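# Load a staple stick onto an open stapler's rail

## Task

Pick one stick of staples out of the tray and lay it over the rail of the opened stapler so it straddles the rail with its legs pointing downward. At the end the stapler must rest flat on the table itself, not on anything else. The stick must stay in place without the robot holding it; open the gripper and back the arms away before ending.

## Robot and tools

Robot: two arms, left_arm and right_arm, each with a two-finger parallel gripper. Arm bases in the scene frame: left_arm at (-0.011, +0.235, 0) m with quat_wxyz (+0.998, 0, 0, +0.060); right_arm at (-0.025, -0.227, 0) m with quat_wxyz (+0.999, 0, 0, +0.054). The scene frame has its origin on the tabletop midway between the arms. +z is up, +x points out across the table, and left_arm sits on the +y side. The arm names are labels only and do not match sides of any image.

Gripper axes: the fingers extend along the gripper's +z and close along its y. The reported end_effector_position is the midpoint between the finger pads, roughly 1 cm behind the tips. Joint ranges (rad), base to hand: waist -2.618 to 3.054, shoulder 0 to 3.142, elbow 0 to 3.142, wrist pitch -1.571 to 1.571, wrist yaw -1.571 to 1.571, wrist roll -2.094 to 2.094. An elbow never quite straightens.

execute_actions(actions): actions is a list of actions, run in order. Each action is a list of 1 to 15 rows; each row is one control step of 1/30 s, and if fewer than 15 rows are given the last one repeats for the remaining steps. A row is one flat list of 14 numbers, each from -1 to 1, covering both arms even if only one moves: left_arm dx, dy, dz, rx, ry, rz, opening, then right_arm dx, dy, dz, rx, ry, rz, opening. The first six per arm are an offset, not a pose: a displacement and a rotation vector (rx, ry, rz together) expressed in that gripper's own axes, measured from its measured pose at the start of the action (for the first action of a call, the pose in the latest result). Every row in an action refers to that same starting pose, not to the row before. Scale: 1.0 equals 0.6 m for translation or 180 degrees for rotation. opening is absolute: +1 fully open (0.093 m), -1 closed. An empty list just returns the current state and images.

move(target, speed, blocking): target is one 14-number row in the same layout and scale, an offset from the pose shown in the latest result that has one. Each gripper travels a straight path; both paths finish together in 0.5 to 10 s (cut off at 10 s). speed is the top path speed in m/s, 0.002 to 0.5, default 0.25; rotation is capped at twice that in rad/s. Opening is sent when the move begins. Paths ignore obstacles and the other arm; grippers can lag, wander, and overshoot the speed near full reach. Faster moves and targets set deeper past a contact hit and press harder. blocking=false returns after 0.5 s while motion continues; then use wait(0) to check, and wait or stop before sending any new actions or moves.

wait(seconds): 0 to 10; the arms hold their last command and a running move continues. stop(): brakes a running move (needs room; fingers keep moving). zoom_image(camera, region): region [x0, y0, x1, y1] in image pixels, origin top-left, at most 504 by 504. Cameras: cam_head_left, cam_head_right, cam_high, cam_low, cam_left_wrist, cam_right_wrist, all 504x504, images returned in that order; calibration (K, distortion, T_world_to_cam) is given in the original setup and may be a few mm or degrees off. read_manual(section): only "licences", no motion. finished_scene(scene): ends the current scene by its number, irreversibly, after the last command has been held.

Motion limits: per control step a commanded pose is clipped to within 70 mm and 16 degrees of the measured pose, so large offsets need several actions; after an action an arm continues only to its last clipped pose. Joint friction can leave the hand up to about 31 mm short, and smaller requests may not move it. If position and orientation cannot both be met, position wins. To hold an arm still, send it the offset back to its wanted pose in the first call of a reply and zeros afterwards, always with its intended opening.

Result lines: a state line per arm giving end_effector_position (m) and end_effector_quat_wxyz in the scene frame (less accurate at long reach); "Hand target" lines showing where each controller is now driving; grip_measured per arm; Joint positions (last entry the finger opening in m, zero-floored, true gap only when nothing blocks the fingers); joint torques (offset, noisy, friction-affected). Action calls add step readings; HELD marks a step where an arm's command was partly blocked. "pose unreachable" means the clearance check altered or blocked that arm. A move adds a "move:" line: done, off_target, moving, held or fault, plus limits=paced (pose clipped) or limits=held (steps blocked, later catch-up can be fast), and each gripper's distance to its target. FAULT lines signal an arm stop.

Gripping: grip_measured is the finger motor position on the same -1..+1 scale. Empty pads meet near -0.94; each mm of object width adds about 0.0208; each gripper has a fixed bias up to 0.02. Commanding below the width's reading squeezes harder, up to roughly 50-62 N per pad (less for parts under about 5 mm thick); on a stiff flat part the reading settles at most about 0.21 under the width value. Keep sending the closing value to keep holding.

Cautions: knocking or placing anything off the table fails the task. Do not let the arms collide or push on each other. Avoid drops, slips, slams and forceful pushes; approach contacts slowly. Held parts or loose objects may occasionally be tugged or nudged, so check before releasing. Holding loads heats motors: MOTOR HOT from 75 °C, a 10 s arm stop at 90 °C, and at 100 °C the arm goes limp and falls. The robot keeps executing its last command while you compose a reply, so prefer quick, smooth, efficient motions.

Each tool is called after ">>>" as a command line: name --argument value for each argument, lists and objects as JSON in quotes; but a table of rows of numbers goes row by row, as --pt "numbers of a row", without its own name.

## Session

>>> execute_actions --actions '[]'

Scene clock: 0.00 s.
left_arm: end_effector_position=(+0.2237, +0.5378, +0.1867) grip_measured=+0.985 end_effector_quat_wxyz=(-0.276, +0.689, -0.557, -0.371) | right_arm: end_effector_position=(+0.0320, -0.5534, +0.2940) grip_measured=+0.989 end_effector_quat_wxyz=(+0.727, +0.584, +0.281, +0.228)
Joint positions: left_arm=[ 0.441  1.635  1.29  -0.815 -0.898 -1.022  0.092] | right_arm=[-1.949  1.166  0.47   0.997 -1.003  1.682  0.093]
Joint velocities: left_arm=[-0.002 -0.022 -0.007 -0.037  0.037 -0.007  0.001] | right_arm=[ 0.002  0.012 -0.012 -0.051 -0.037 -0.051  0.   ]
Joint torques (N m, as the arm reports them, + toward a larger angle): no reading
Motor temperatures (°C, as the motors report them): left_arm=[23 24 22 21 24 23] | right_arm=[24 21 25 24 25 24]
Hand target (left_arm): +0.224, +0.538, +0.187; -0.276, +0.689, -0.557, -0.371
Hand target (right_arm): +0.032, -0.553, +0.294; +0.727, +0.584, +0.281, +0.228

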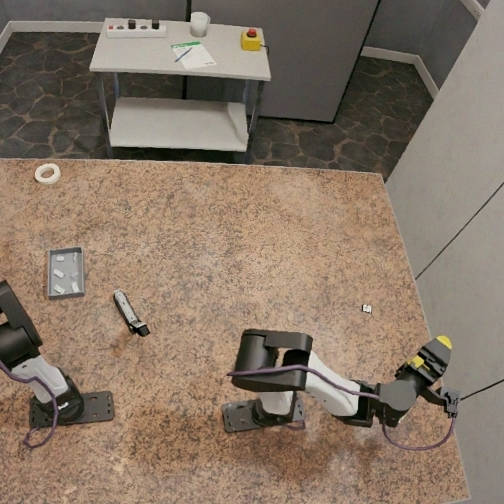

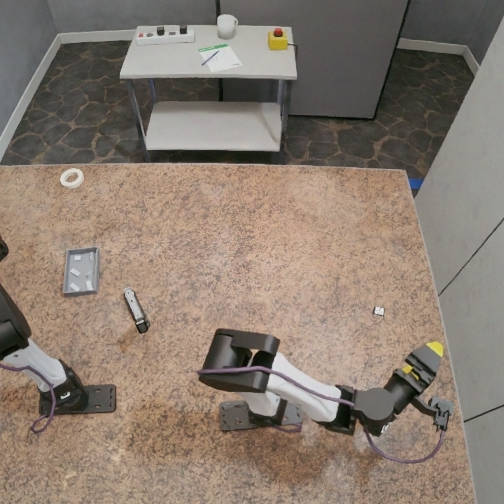

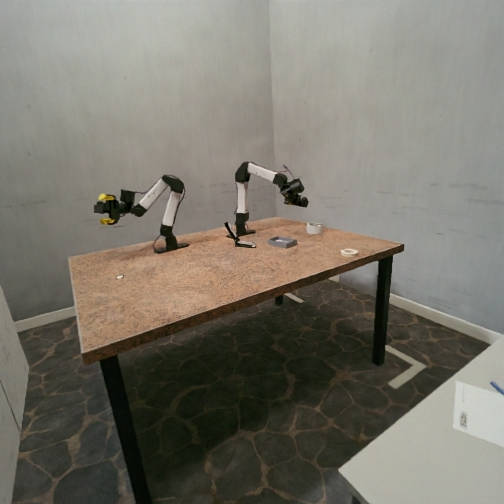

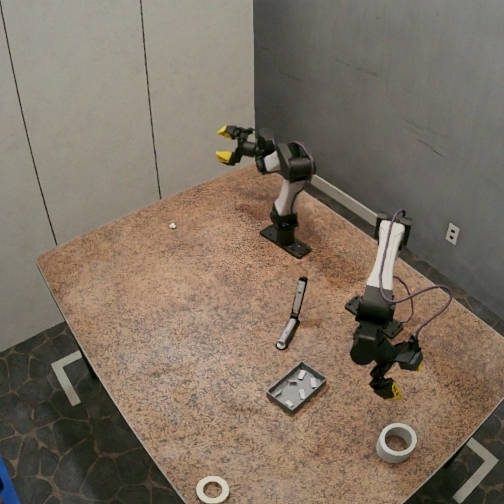

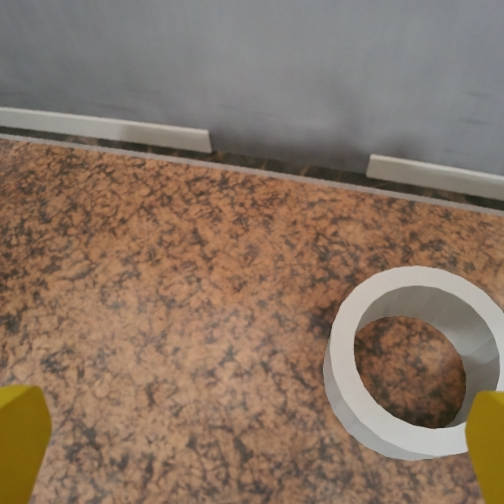

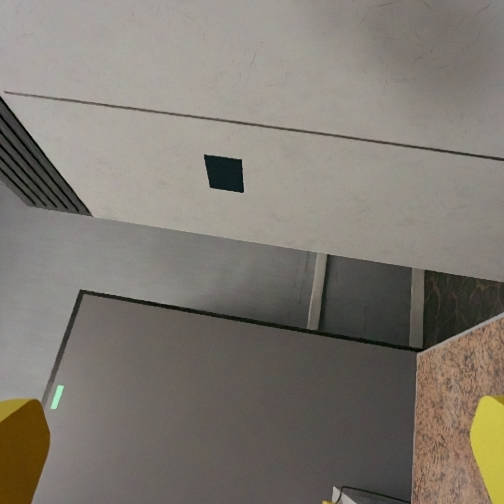

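>>> zoom_image --camera "cam_head_left" --region '[30, 230, 170, 350]'

>>> zoom_image --camera "cam_head_right" --region '[40, 230, 180, 350]'

>>> zoom_image --camera "cam_low" --region '[240, 260, 360, 420]'

Region (30, 230, 170, 350) of cam_head_left's 504x504 image, scaled by 3.600, with more detail than that image has; it fills the top 432 rows of this view, and the rest is white.

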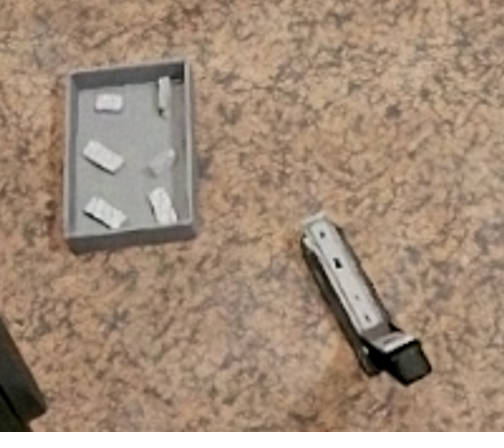

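Region (40, 230, 180, 350) of cam_head_right's 504x504 image, scaled by 3.600, with more detail than that image has; it fills the top 432 rows of this view, and the rest is white.

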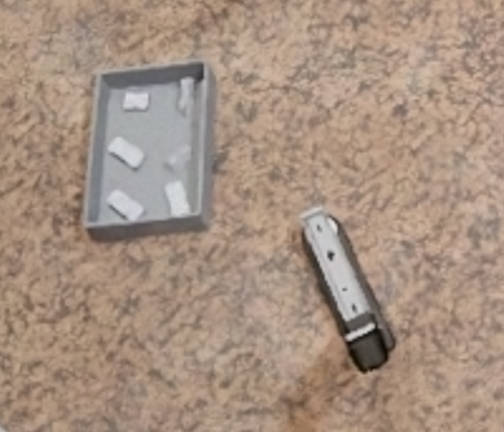

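Region (240, 260, 360, 420) of cam_low's 504x504 image, scaled by 3.150, with more detail than that image has; it fills the left 378 columns of this view, and the rest is white.

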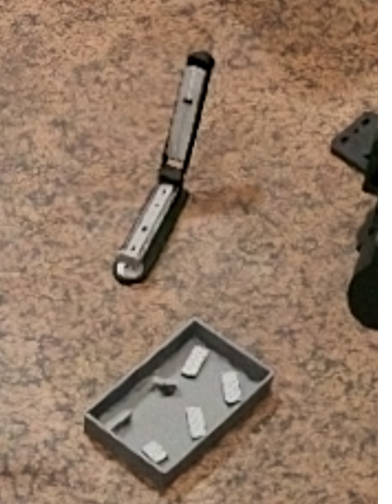

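>>> move --target '[0,0,0,0.013,0.308,0,1,0,0,0,0,0,0,1]'

Scene clock: 33.80 s.
left_arm: end_effector_position=(+0.2239, +0.5355, +0.1848) grip_measured=+0.985 end_effector_quat_wxyz=(-0.028, +0.779, -0.626, -0.007) | right_arm: end_effector_position=(+0.0320, -0.5534, +0.2940) grip_measured=+0.989 end_effector_quat_wxyz=(+0.727, +0.584, +0.281, +0.228)
Joint positions: left_arm=[ 0.782  1.981  2.026 -1.559 -0.013 -0.886  0.092] | right_arm=[-1.949  1.166  0.47   0.997 -1.003  1.682  0.093]
Joint velocities: left_arm=[-0.002 -0.017 -0.012  0.022  0.051 -0.022 -0.002] | right_arm=[-0.007  0.012  0.002 -0.051  0.066  0.022 -0.   ]
Joint torques (N m, as the arm reports them, + toward a larger angle): left_arm=[  0.92 -10.92   8.67   0.33  -0.01   0.16] | right_arm=[-0.21 -3.09  8.35  1.62  0.23 -0.05]
Motor temperatures (°C, as the motors report them): left_arm=[23 30 26 23 24 23] | right_arm=[24 22 31 30 25 24]
Hand target (left_arm): +0.223, +0.538, +0.186; -0.029, +0.779, -0.627, -0.003
Hand target (right_arm): +0.032, -0.553, +0.294; +0.727, +0.584, +0.281, +0.228
Off the commanded pose (left_arm): 0.003 m, 4 deg.
Off the commanded pose (right_arm): 0.000 m, 0 deg.
joint sent to its limit (left arm) — the command would take joint 4 (wrist pitch) past its lower limit, so that joint was sent only as far as its limit.
move: off_target (left_arm)
camera_calibration (this result's frames):
cam_left_wrist: T_world_to_cam=[[0.973073, 0.228483, 0.0303894, -0.35051], [0.198393, -0.897355, 0.394201, 0.402681], [0.117339, -0.377558, -0.918522, 0.431338], [0, 0, 0, 1]] pos_world=[0.21057, 0.604289, 0.248108]

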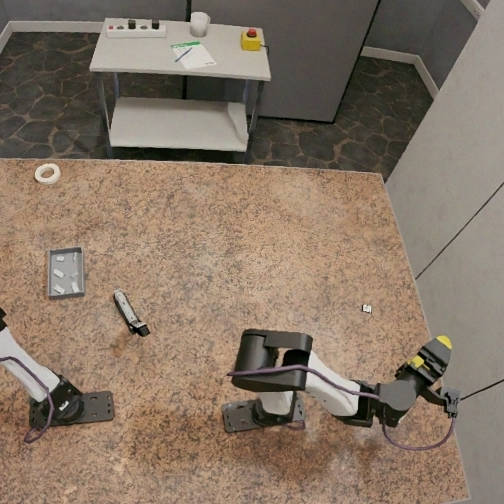

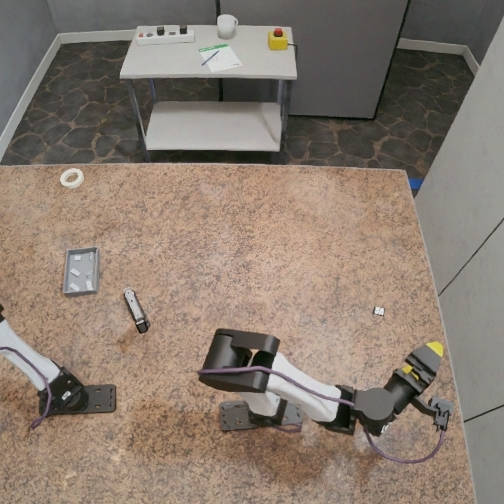

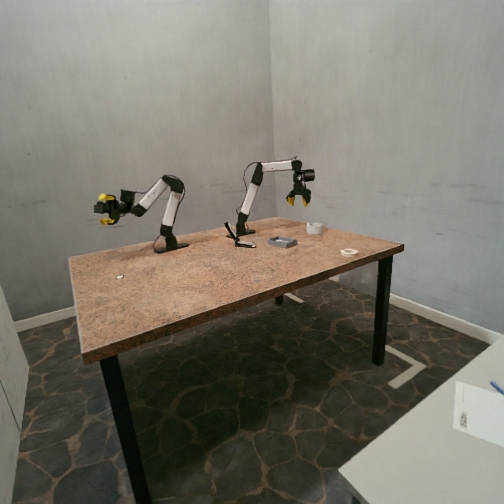

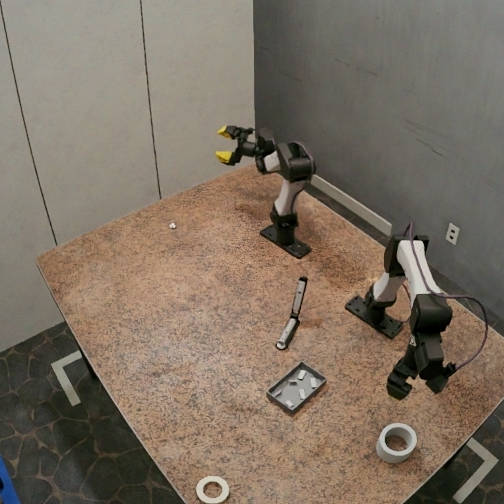

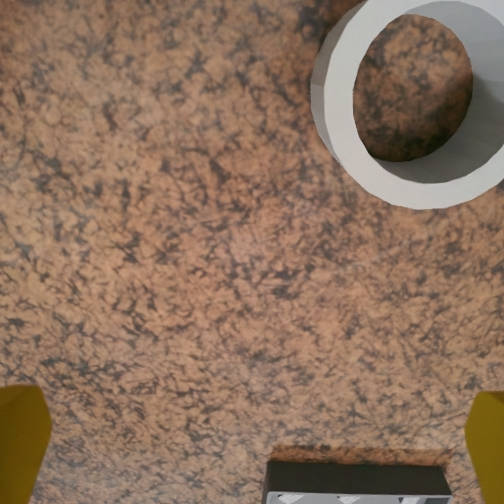

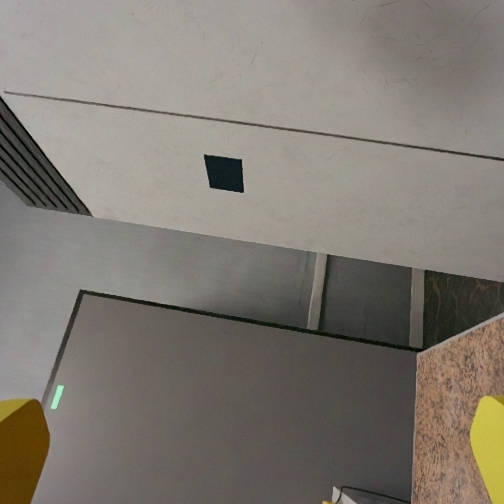

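>>> move --target '[0.413,-0.058,0.1,0,0,0,1,0,0,0,0,0,0,1]'

>>> zoom_image --camera "cam_left_wrist" --region '[0, 150, 504, 504]'

Scene clock: 45.93 s.
left_arm: end_effector_position=(+0.3128, +0.3016, +0.1211) grip_measured=+0.985 end_effector_quat_wxyz=(-0.025, +0.776, -0.630, +0.005) | right_arm: end_effector_position=(+0.0320, -0.5534, +0.2940) grip_measured=+0.989 end_effector_quat_wxyz=(+0.727, +0.584, +0.281, +0.228)
Joint positions: left_arm=[ 0.071  1.751  1.471 -1.246 -0.024 -1.588  0.092] | right_arm=[-1.949  1.166  0.47   0.997 -1.003  1.682  0.093]
Joint velocities: left_arm=[-0.002  0.007 -0.002  0.066 -0.037 -0.037  0.   ] | right_arm=[-0.002  0.012 -0.002 -0.007  0.051 -0.007 -0.   ]
Joint torques (N m, as the arm reports them, + toward a larger angle): left_arm=[-0.16 -9.08  5.92  0.39 -0.14 -0.06] | right_arm=[-0.24 -3.04  8.45  1.61  0.26 -0.02]
Motor temperatures (°C, as the motors report them): left_arm=[23 32 27 22 24 23] | right_arm=[24 23 32 31 25 24]
Hand target (left_arm): +0.312, +0.302, +0.116; -0.024, +0.779, -0.626, -0.000
Hand target (right_arm): +0.032, -0.553, +0.294; +0.727, +0.584, +0.281, +0.228
Off the commanded pose (left_arm): 0.007 m, 2 deg.
Off the commanded pose (right_arm): 0.000 m, 0 deg.
move: done
camera_calibration (this result's frames):
cam_left_wrist: T_world_to_cam=[[0.974815, 0.21946, 0.0396641, -0.380628], [0.183704, -0.891018, 0.415138, 0.200351], [0.126448, -0.397396, -0.908894, 0.27611], [0, 0, 0, 1]] pos_world=[0.299323, 0.371774, 0.182879]

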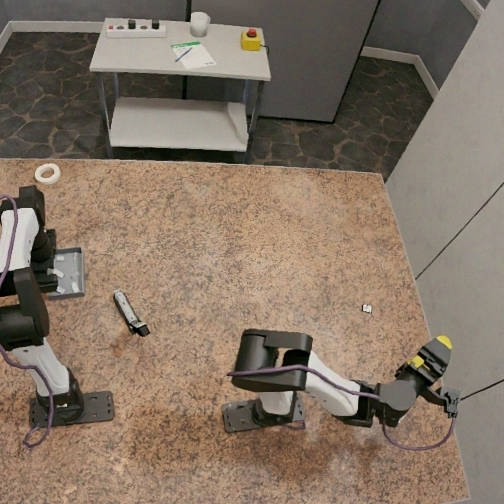

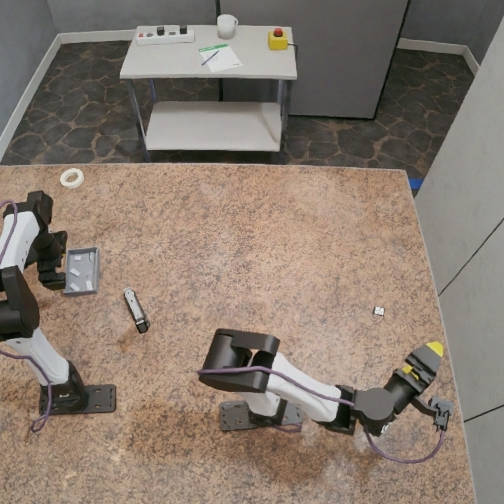

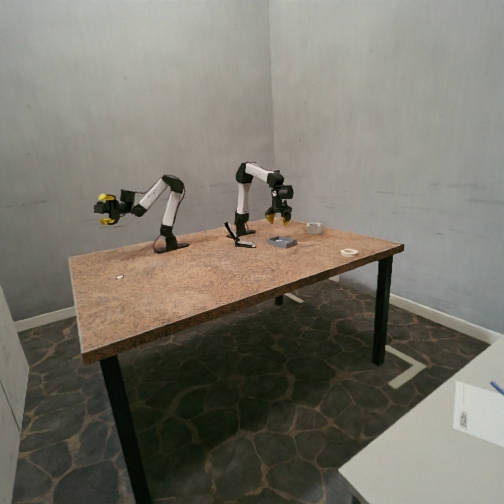

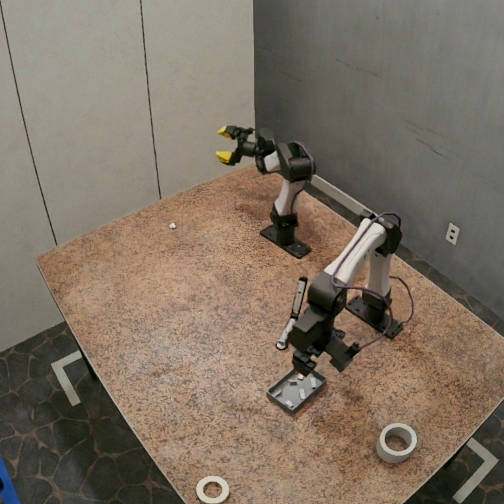

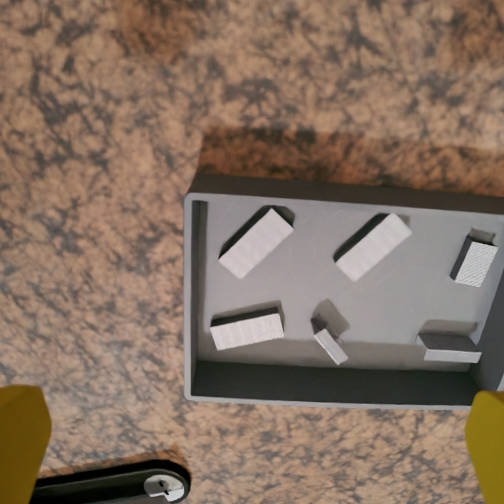

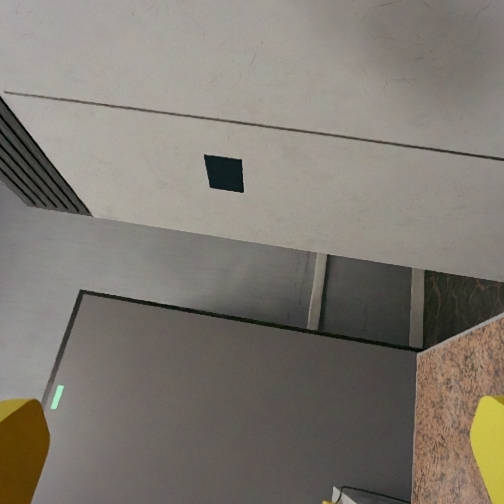

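Region (0, 150, 504, 504) of cam_left_wrist's 504x504 image, scaled by 1.000; it fills the top 354 rows of this view, and the rest is white.

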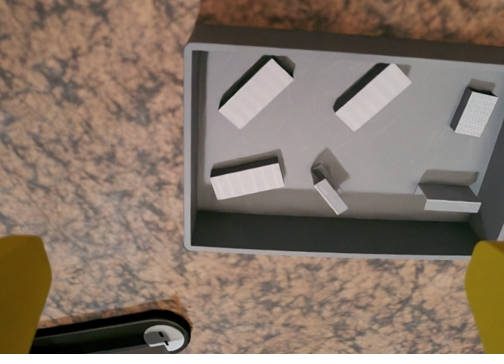

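>>> move --target '[0.01,-0.105,0.1,0,0,0.26,-0.2,0,0,0,0,0,0,1]'

Scene clock: 84.43 s.
left_arm: end_effector_position=(+0.3697, +0.3126, +0.0612) grip_measured=-0.198 end_effector_quat_wxyz=(+0.016, -0.472, +0.881, +0.008) | right_arm: end_effector_position=(+0.0320, -0.5534, +0.2940) grip_measured=+0.989 end_effector_quat_wxyz=(+0.727, +0.584, +0.281, +0.228)
Joint positions: left_arm=[ 0.071  2.02   1.588 -1.115 -0.024 -0.794  0.036] | right_arm=[-1.949  1.166  0.47   0.997 -1.003  1.682  0.093]
Joint velocities: left_arm=[-0.012 -0.002 -0.007 -0.022 -0.022  0.022  0.   ] | right_arm=[-0.002  0.012  0.017 -0.007 -0.051  0.007 -0.002]
Joint torques (N m, as the arm reports them, + toward a larger angle): left_arm=[ -0.64 -11.51   8.81   0.44  -0.06   0.12] | right_arm=[-0.22 -3.07  8.46  1.61  0.24  0.  ]
Motor temperatures (°C, as the motors report them): left_arm=[23 33 27 22 24 23] | right_arm=[24 23 35 33 25 24]
Hand target (left_arm): +0.377, +0.310, +0.063; +0.025, -0.462, +0.886, +0.005
Hand target (right_arm): +0.032, -0.553, +0.294; +0.727, +0.584, +0.281, +0.228
Off the commanded pose (left_arm): 0.009 m, 2 deg.
Off the commanded pose (right_arm): 0.000 m, 0 deg.
move: done
camera_calibration (this result's frames):
cam_left_wrist: T_world_to_cam=[[0.840561, -0.541693, -0.00501249, -0.145798], [-0.493777, -0.769949, 0.404181, 0.437884], [-0.222801, -0.337264, -0.914665, 0.329484], [0, 0, 0, 1]] pos_world=[0.412179, 0.369293, 0.123653]

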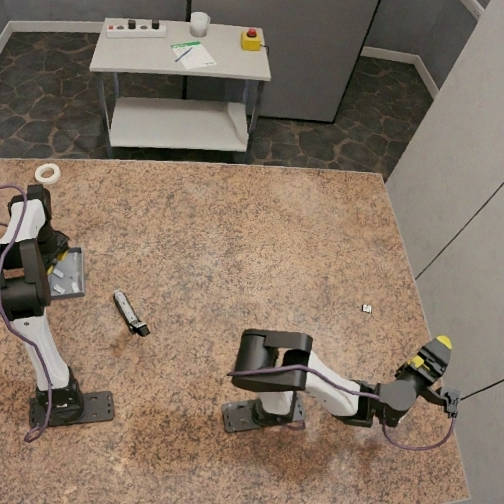

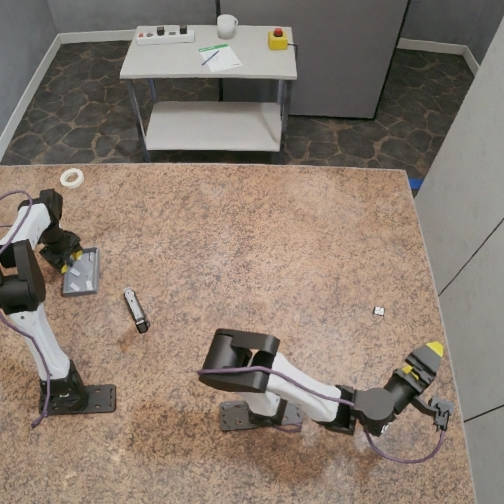

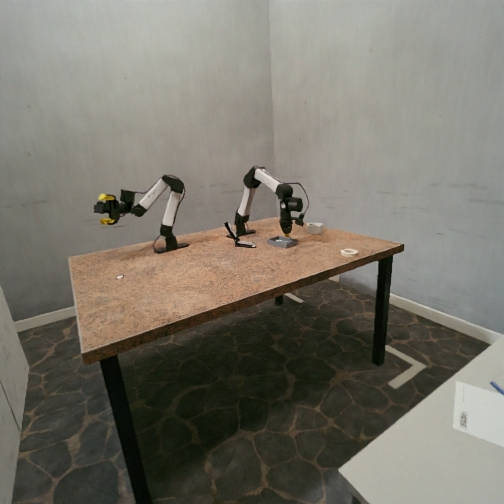

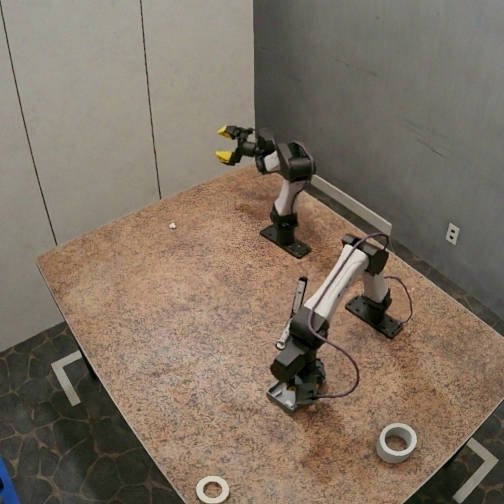

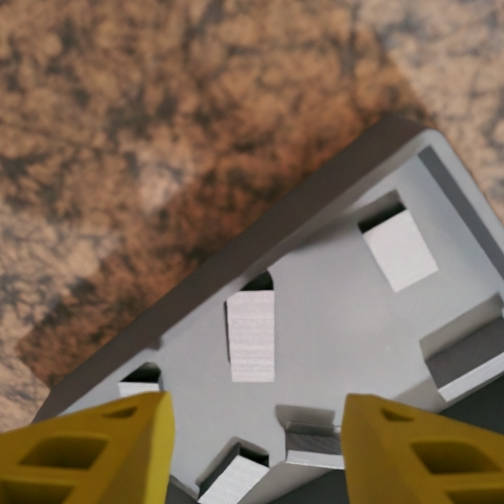

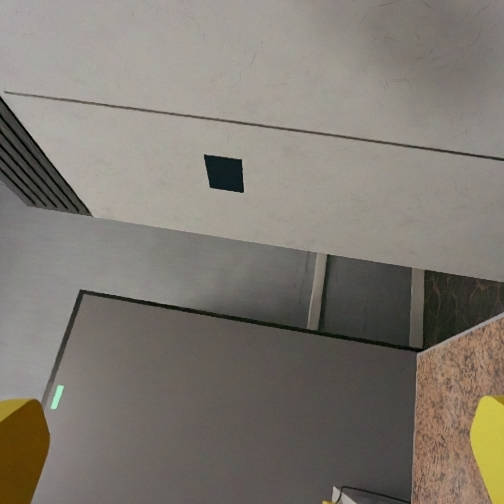

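>>> move --target '[0.006,0,0.05,0,0,0,-0.3,0,0,0,0,0,0,1]' --speed 0.08

Scene clock: 94.97 s.
left_arm: end_effector_position=(+0.3672, +0.3119, +0.0404) grip_measured=-0.298 end_effector_quat_wxyz=(+0.016, -0.471, +0.882, +0.007) | right_arm: end_effector_position=(+0.0320, -0.5534, +0.2940) grip_measured=+0.989 end_effector_quat_wxyz=(+0.727, +0.584, +0.281, +0.228)
Joint positions: left_arm=[ 0.071  2.028  1.515 -1.033 -0.023 -0.791  0.031] | right_arm=[-1.949  1.166  0.47   0.997 -1.003  1.682  0.093]
Joint velocities: left_arm=[-0.007  0.027  0.002  0.022 -0.037  0.022 -0.001] | right_arm=[-0.012 -0.002 -0.002 -0.007  0.051  0.037 -0.001]
Joint torques (N m, as the arm reports them, + toward a larger angle): left_arm=[ -0.24 -11.1    5.34   0.62  -0.08  -0.02] | right_arm=[-0.31 -3.05  8.27  1.62  0.2  -0.01]
Motor temperatures (°C, as the motors report them): left_arm=[23 35 28 22 24 23] | right_arm=[24 23 35 34 25 24]
Hand target (left_arm): +0.368, +0.311, +0.031; +0.015, -0.472, +0.881, +0.008
Hand target (right_arm): +0.032, -0.553, +0.294; +0.727, +0.584, +0.281, +0.228
Off the commanded pose (left_arm): 0.009 m, 0 deg.
Off the commanded pose (right_arm): 0.000 m, 0 deg.
move: done
camera_calibration (this result's frames):
cam_left_wrist: T_world_to_cam=[[0.838888, -0.544292, -0.00351198, -0.142841], [-0.496537, -0.767898, 0.404703, 0.44483], [-0.222973, -0.337756, -0.914442, 0.309882], [0, 0, 0, 1]] pos_world=[0.409798, 0.368502, 0.102844]

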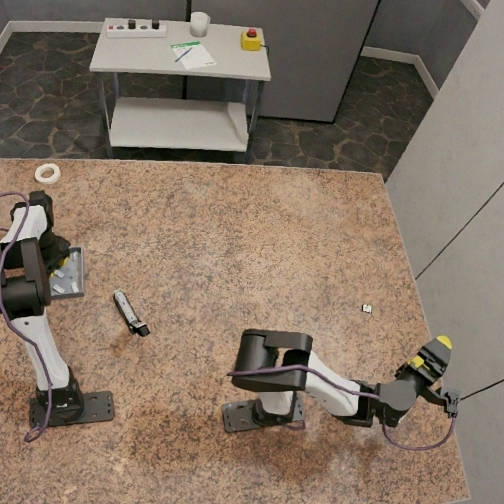

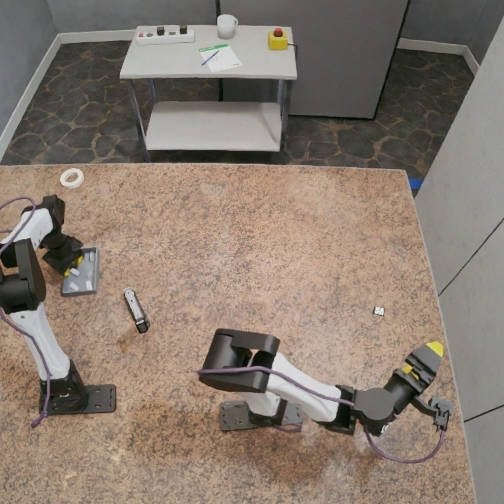

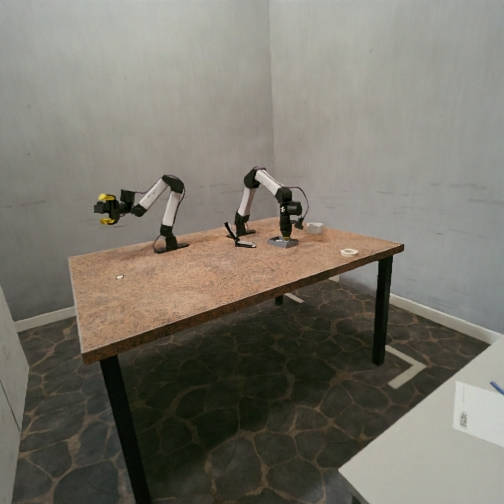

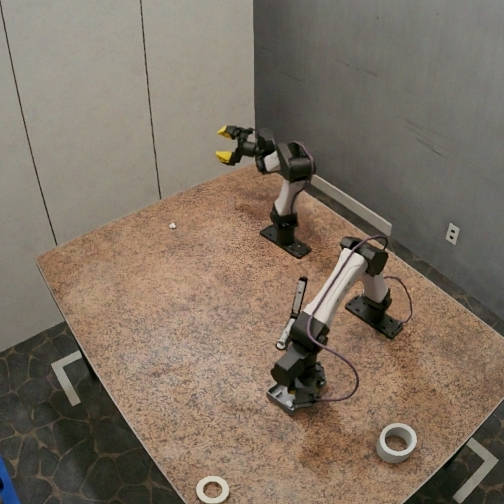

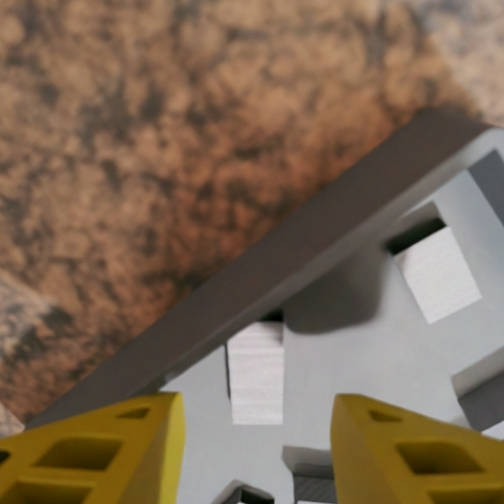

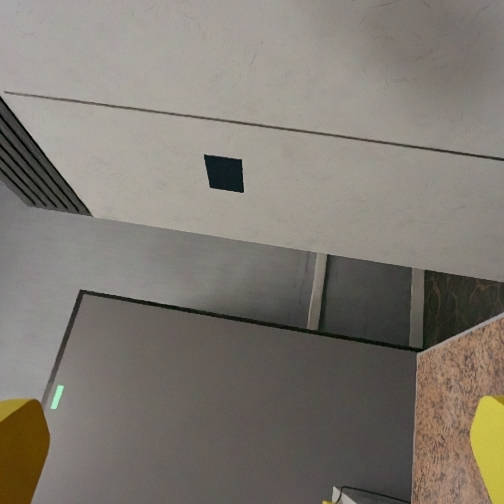

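>>> move --target '[-0.003,0,0.024,0,0,0,-0.35,0,0,0,0,0,0,1]' --speed 0.04

Scene clock: 104.57 s.
left_arm: end_effector_position=(+0.3726, +0.3129, +0.0383) grip_measured=-0.348 end_effector_quat_wxyz=(+0.027, -0.471, +0.882, +0.004) | right_arm: end_effector_position=(+0.0320, -0.5534, +0.2940) grip_measured=+0.989 end_effector_quat_wxyz=(+0.727, +0.584, +0.281, +0.228)
Joint positions: left_arm=[ 0.071  2.03   1.509 -1.002 -0.023 -0.791  0.028] | right_arm=[-1.949  1.166  0.47   0.997 -1.003  1.682  0.093]
Joint velocities: left_arm=[-0.012 -0.012  0.002 -0.037  0.022  0.066  0.   ] | right_arm=[-0.002 -0.002 -0.012 -0.081  0.037 -0.037  0.   ]
Joint torques (N m, as the arm reports them, + toward a larger angle): left_arm=[  0.56 -10.45   5.1    0.55  -0.05   0.06] | right_arm=[-0.29 -3.    8.38  1.62  0.29 -0.05]
Motor temperatures (°C, as the motors report them): left_arm=[23 36 28 22 24 23] | right_arm=[24 23 36 34 25 24]
Hand target (left_arm): +0.368, +0.314, +0.026; +0.016, -0.471, +0.882, +0.007
Hand target (right_arm): +0.032, -0.553, +0.294; +0.727, +0.584, +0.281, +0.228
Off the commanded pose (left_arm): 0.013 m, 1 deg.
Off the commanded pose (right_arm): 0.000 m, 0 deg.
move: off_target (left_arm)
camera_calibration (this result's frames):
cam_left_wrist: T_world_to_cam=[[0.838782, -0.544313, 0.0129942, -0.147407], [-0.505471, -0.769613, 0.390122, 0.453587], [-0.202348, -0.333795, -0.920672, 0.300835], [0, 0, 0, 1]] pos_world=[0.41379, 0.369268, 0.101931]

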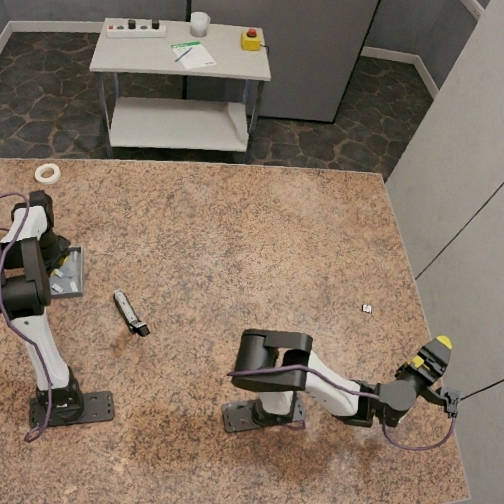

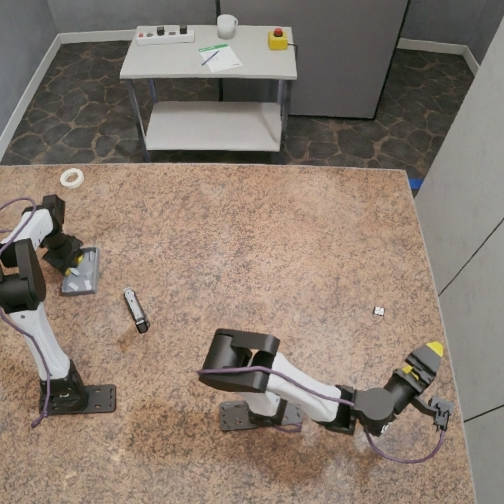

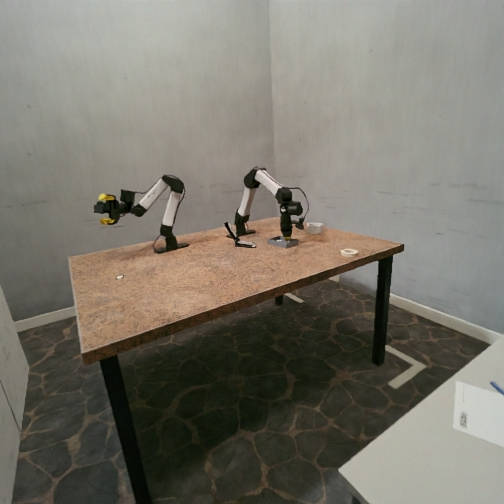

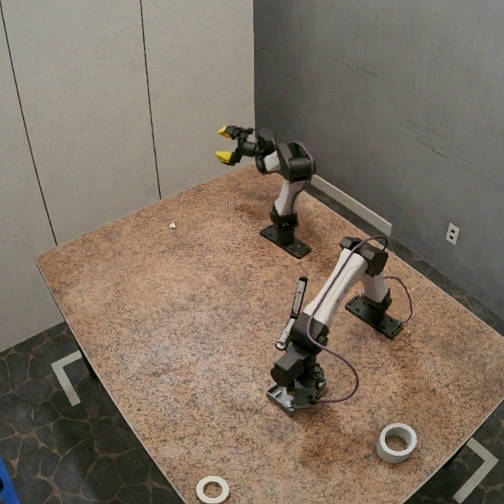

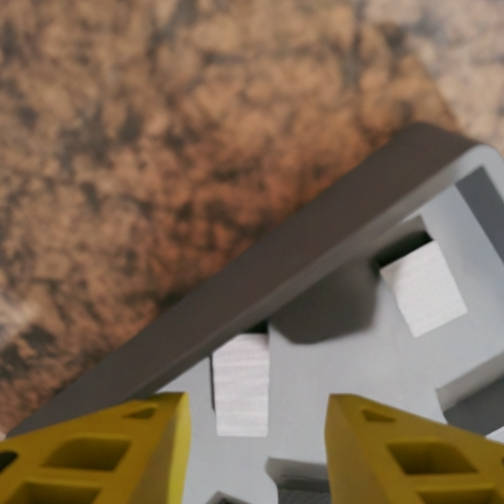

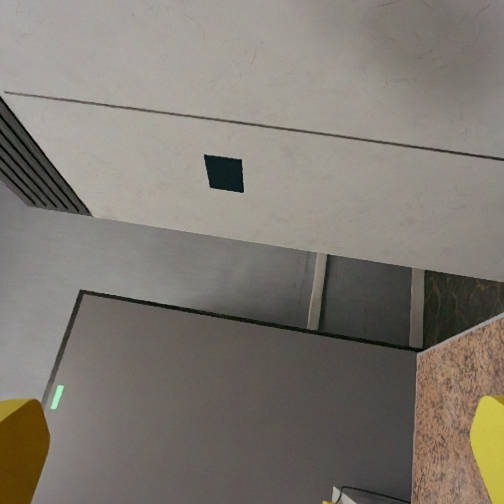

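>>> move --target '[0.004,0.014,0.036,0,0,0,-0.35,0,0,0,0,0,0,1]' --speed 0.03

Scene clock: 111.13 s.
left_arm: end_effector_position=(+0.3725, +0.3129, +0.0370) grip_measured=-0.348 end_effector_quat_wxyz=(+0.042, -0.471, +0.881, -0.001) | right_arm: end_effector_position=(+0.0320, -0.5534, +0.2940) grip_measured=+0.989 end_effector_quat_wxyz=(+0.727, +0.584, +0.281, +0.228)
Joint positions: left_arm=[ 0.071  2.003  1.462 -0.949 -0.023 -0.79   0.028] | right_arm=[-1.949  1.166  0.47   0.997 -1.003  1.682  0.093]
Joint velocities: left_arm=[-0.002  0.022 -0.012  0.037 -0.007 -0.007  0.002] | right_arm=[ 0.007 -0.007  0.012 -0.022 -0.007  0.007 -0.   ]
Joint torques (N m, as the arm reports them, + toward a larger angle): left_arm=[ 1.16 -9.45  3.35  0.79 -0.05  0.18] | right_arm=[-0.34 -3.05  8.21  1.61  0.25 -0.03]
Motor temperatures (°C, as the motors report them): left_arm=[23 36 28 22 24 23] | right_arm=[24 23 36 35 25 24]
Hand target (left_arm): +0.365, +0.316, +0.017; +0.026, -0.471, +0.882, +0.004
Hand target (right_arm): +0.032, -0.553, +0.294; +0.727, +0.584, +0.281, +0.228
Off the commanded pose (left_arm): 0.022 m, 2 deg.
Off the commanded pose (right_arm): 0.000 m, 0 deg.
move: off_target (left_arm)
camera_calibration (this result's frames):
cam_left_wrist: T_world_to_cam=[[0.837803, -0.544781, 0.0360619, -0.147615], [-0.51771, -0.771722, 0.369353, 0.459978], [-0.173386, -0.328114, -0.928589, 0.28732], [0, 0, 0, 1]] pos_world=[0.411625, 0.368832, 0.102232]

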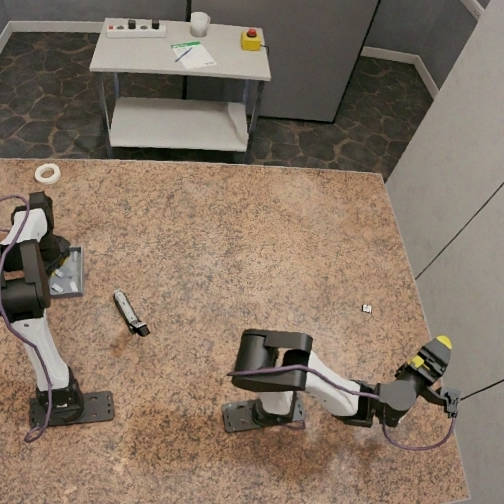

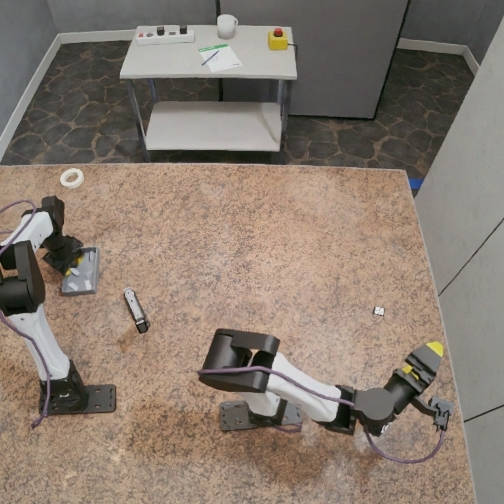

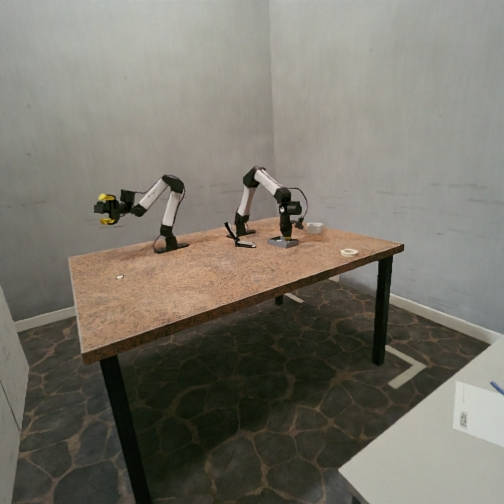

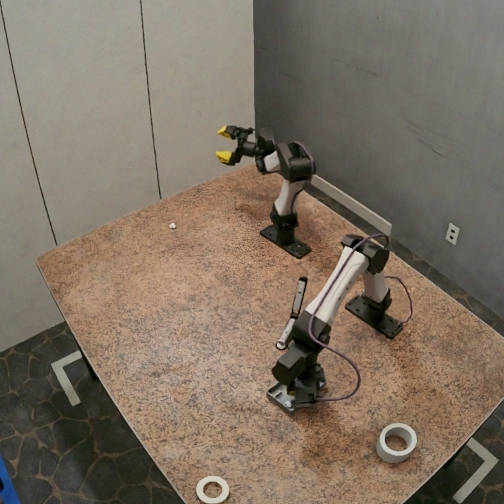

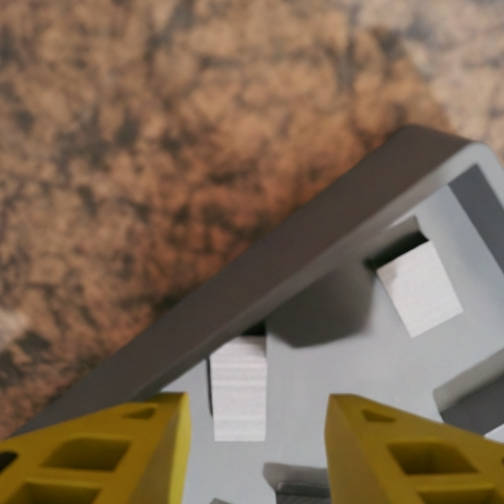

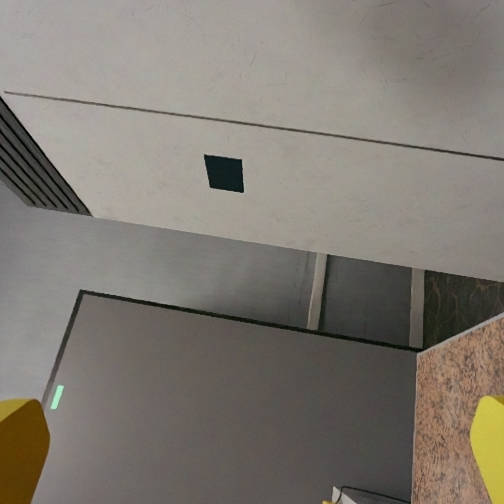

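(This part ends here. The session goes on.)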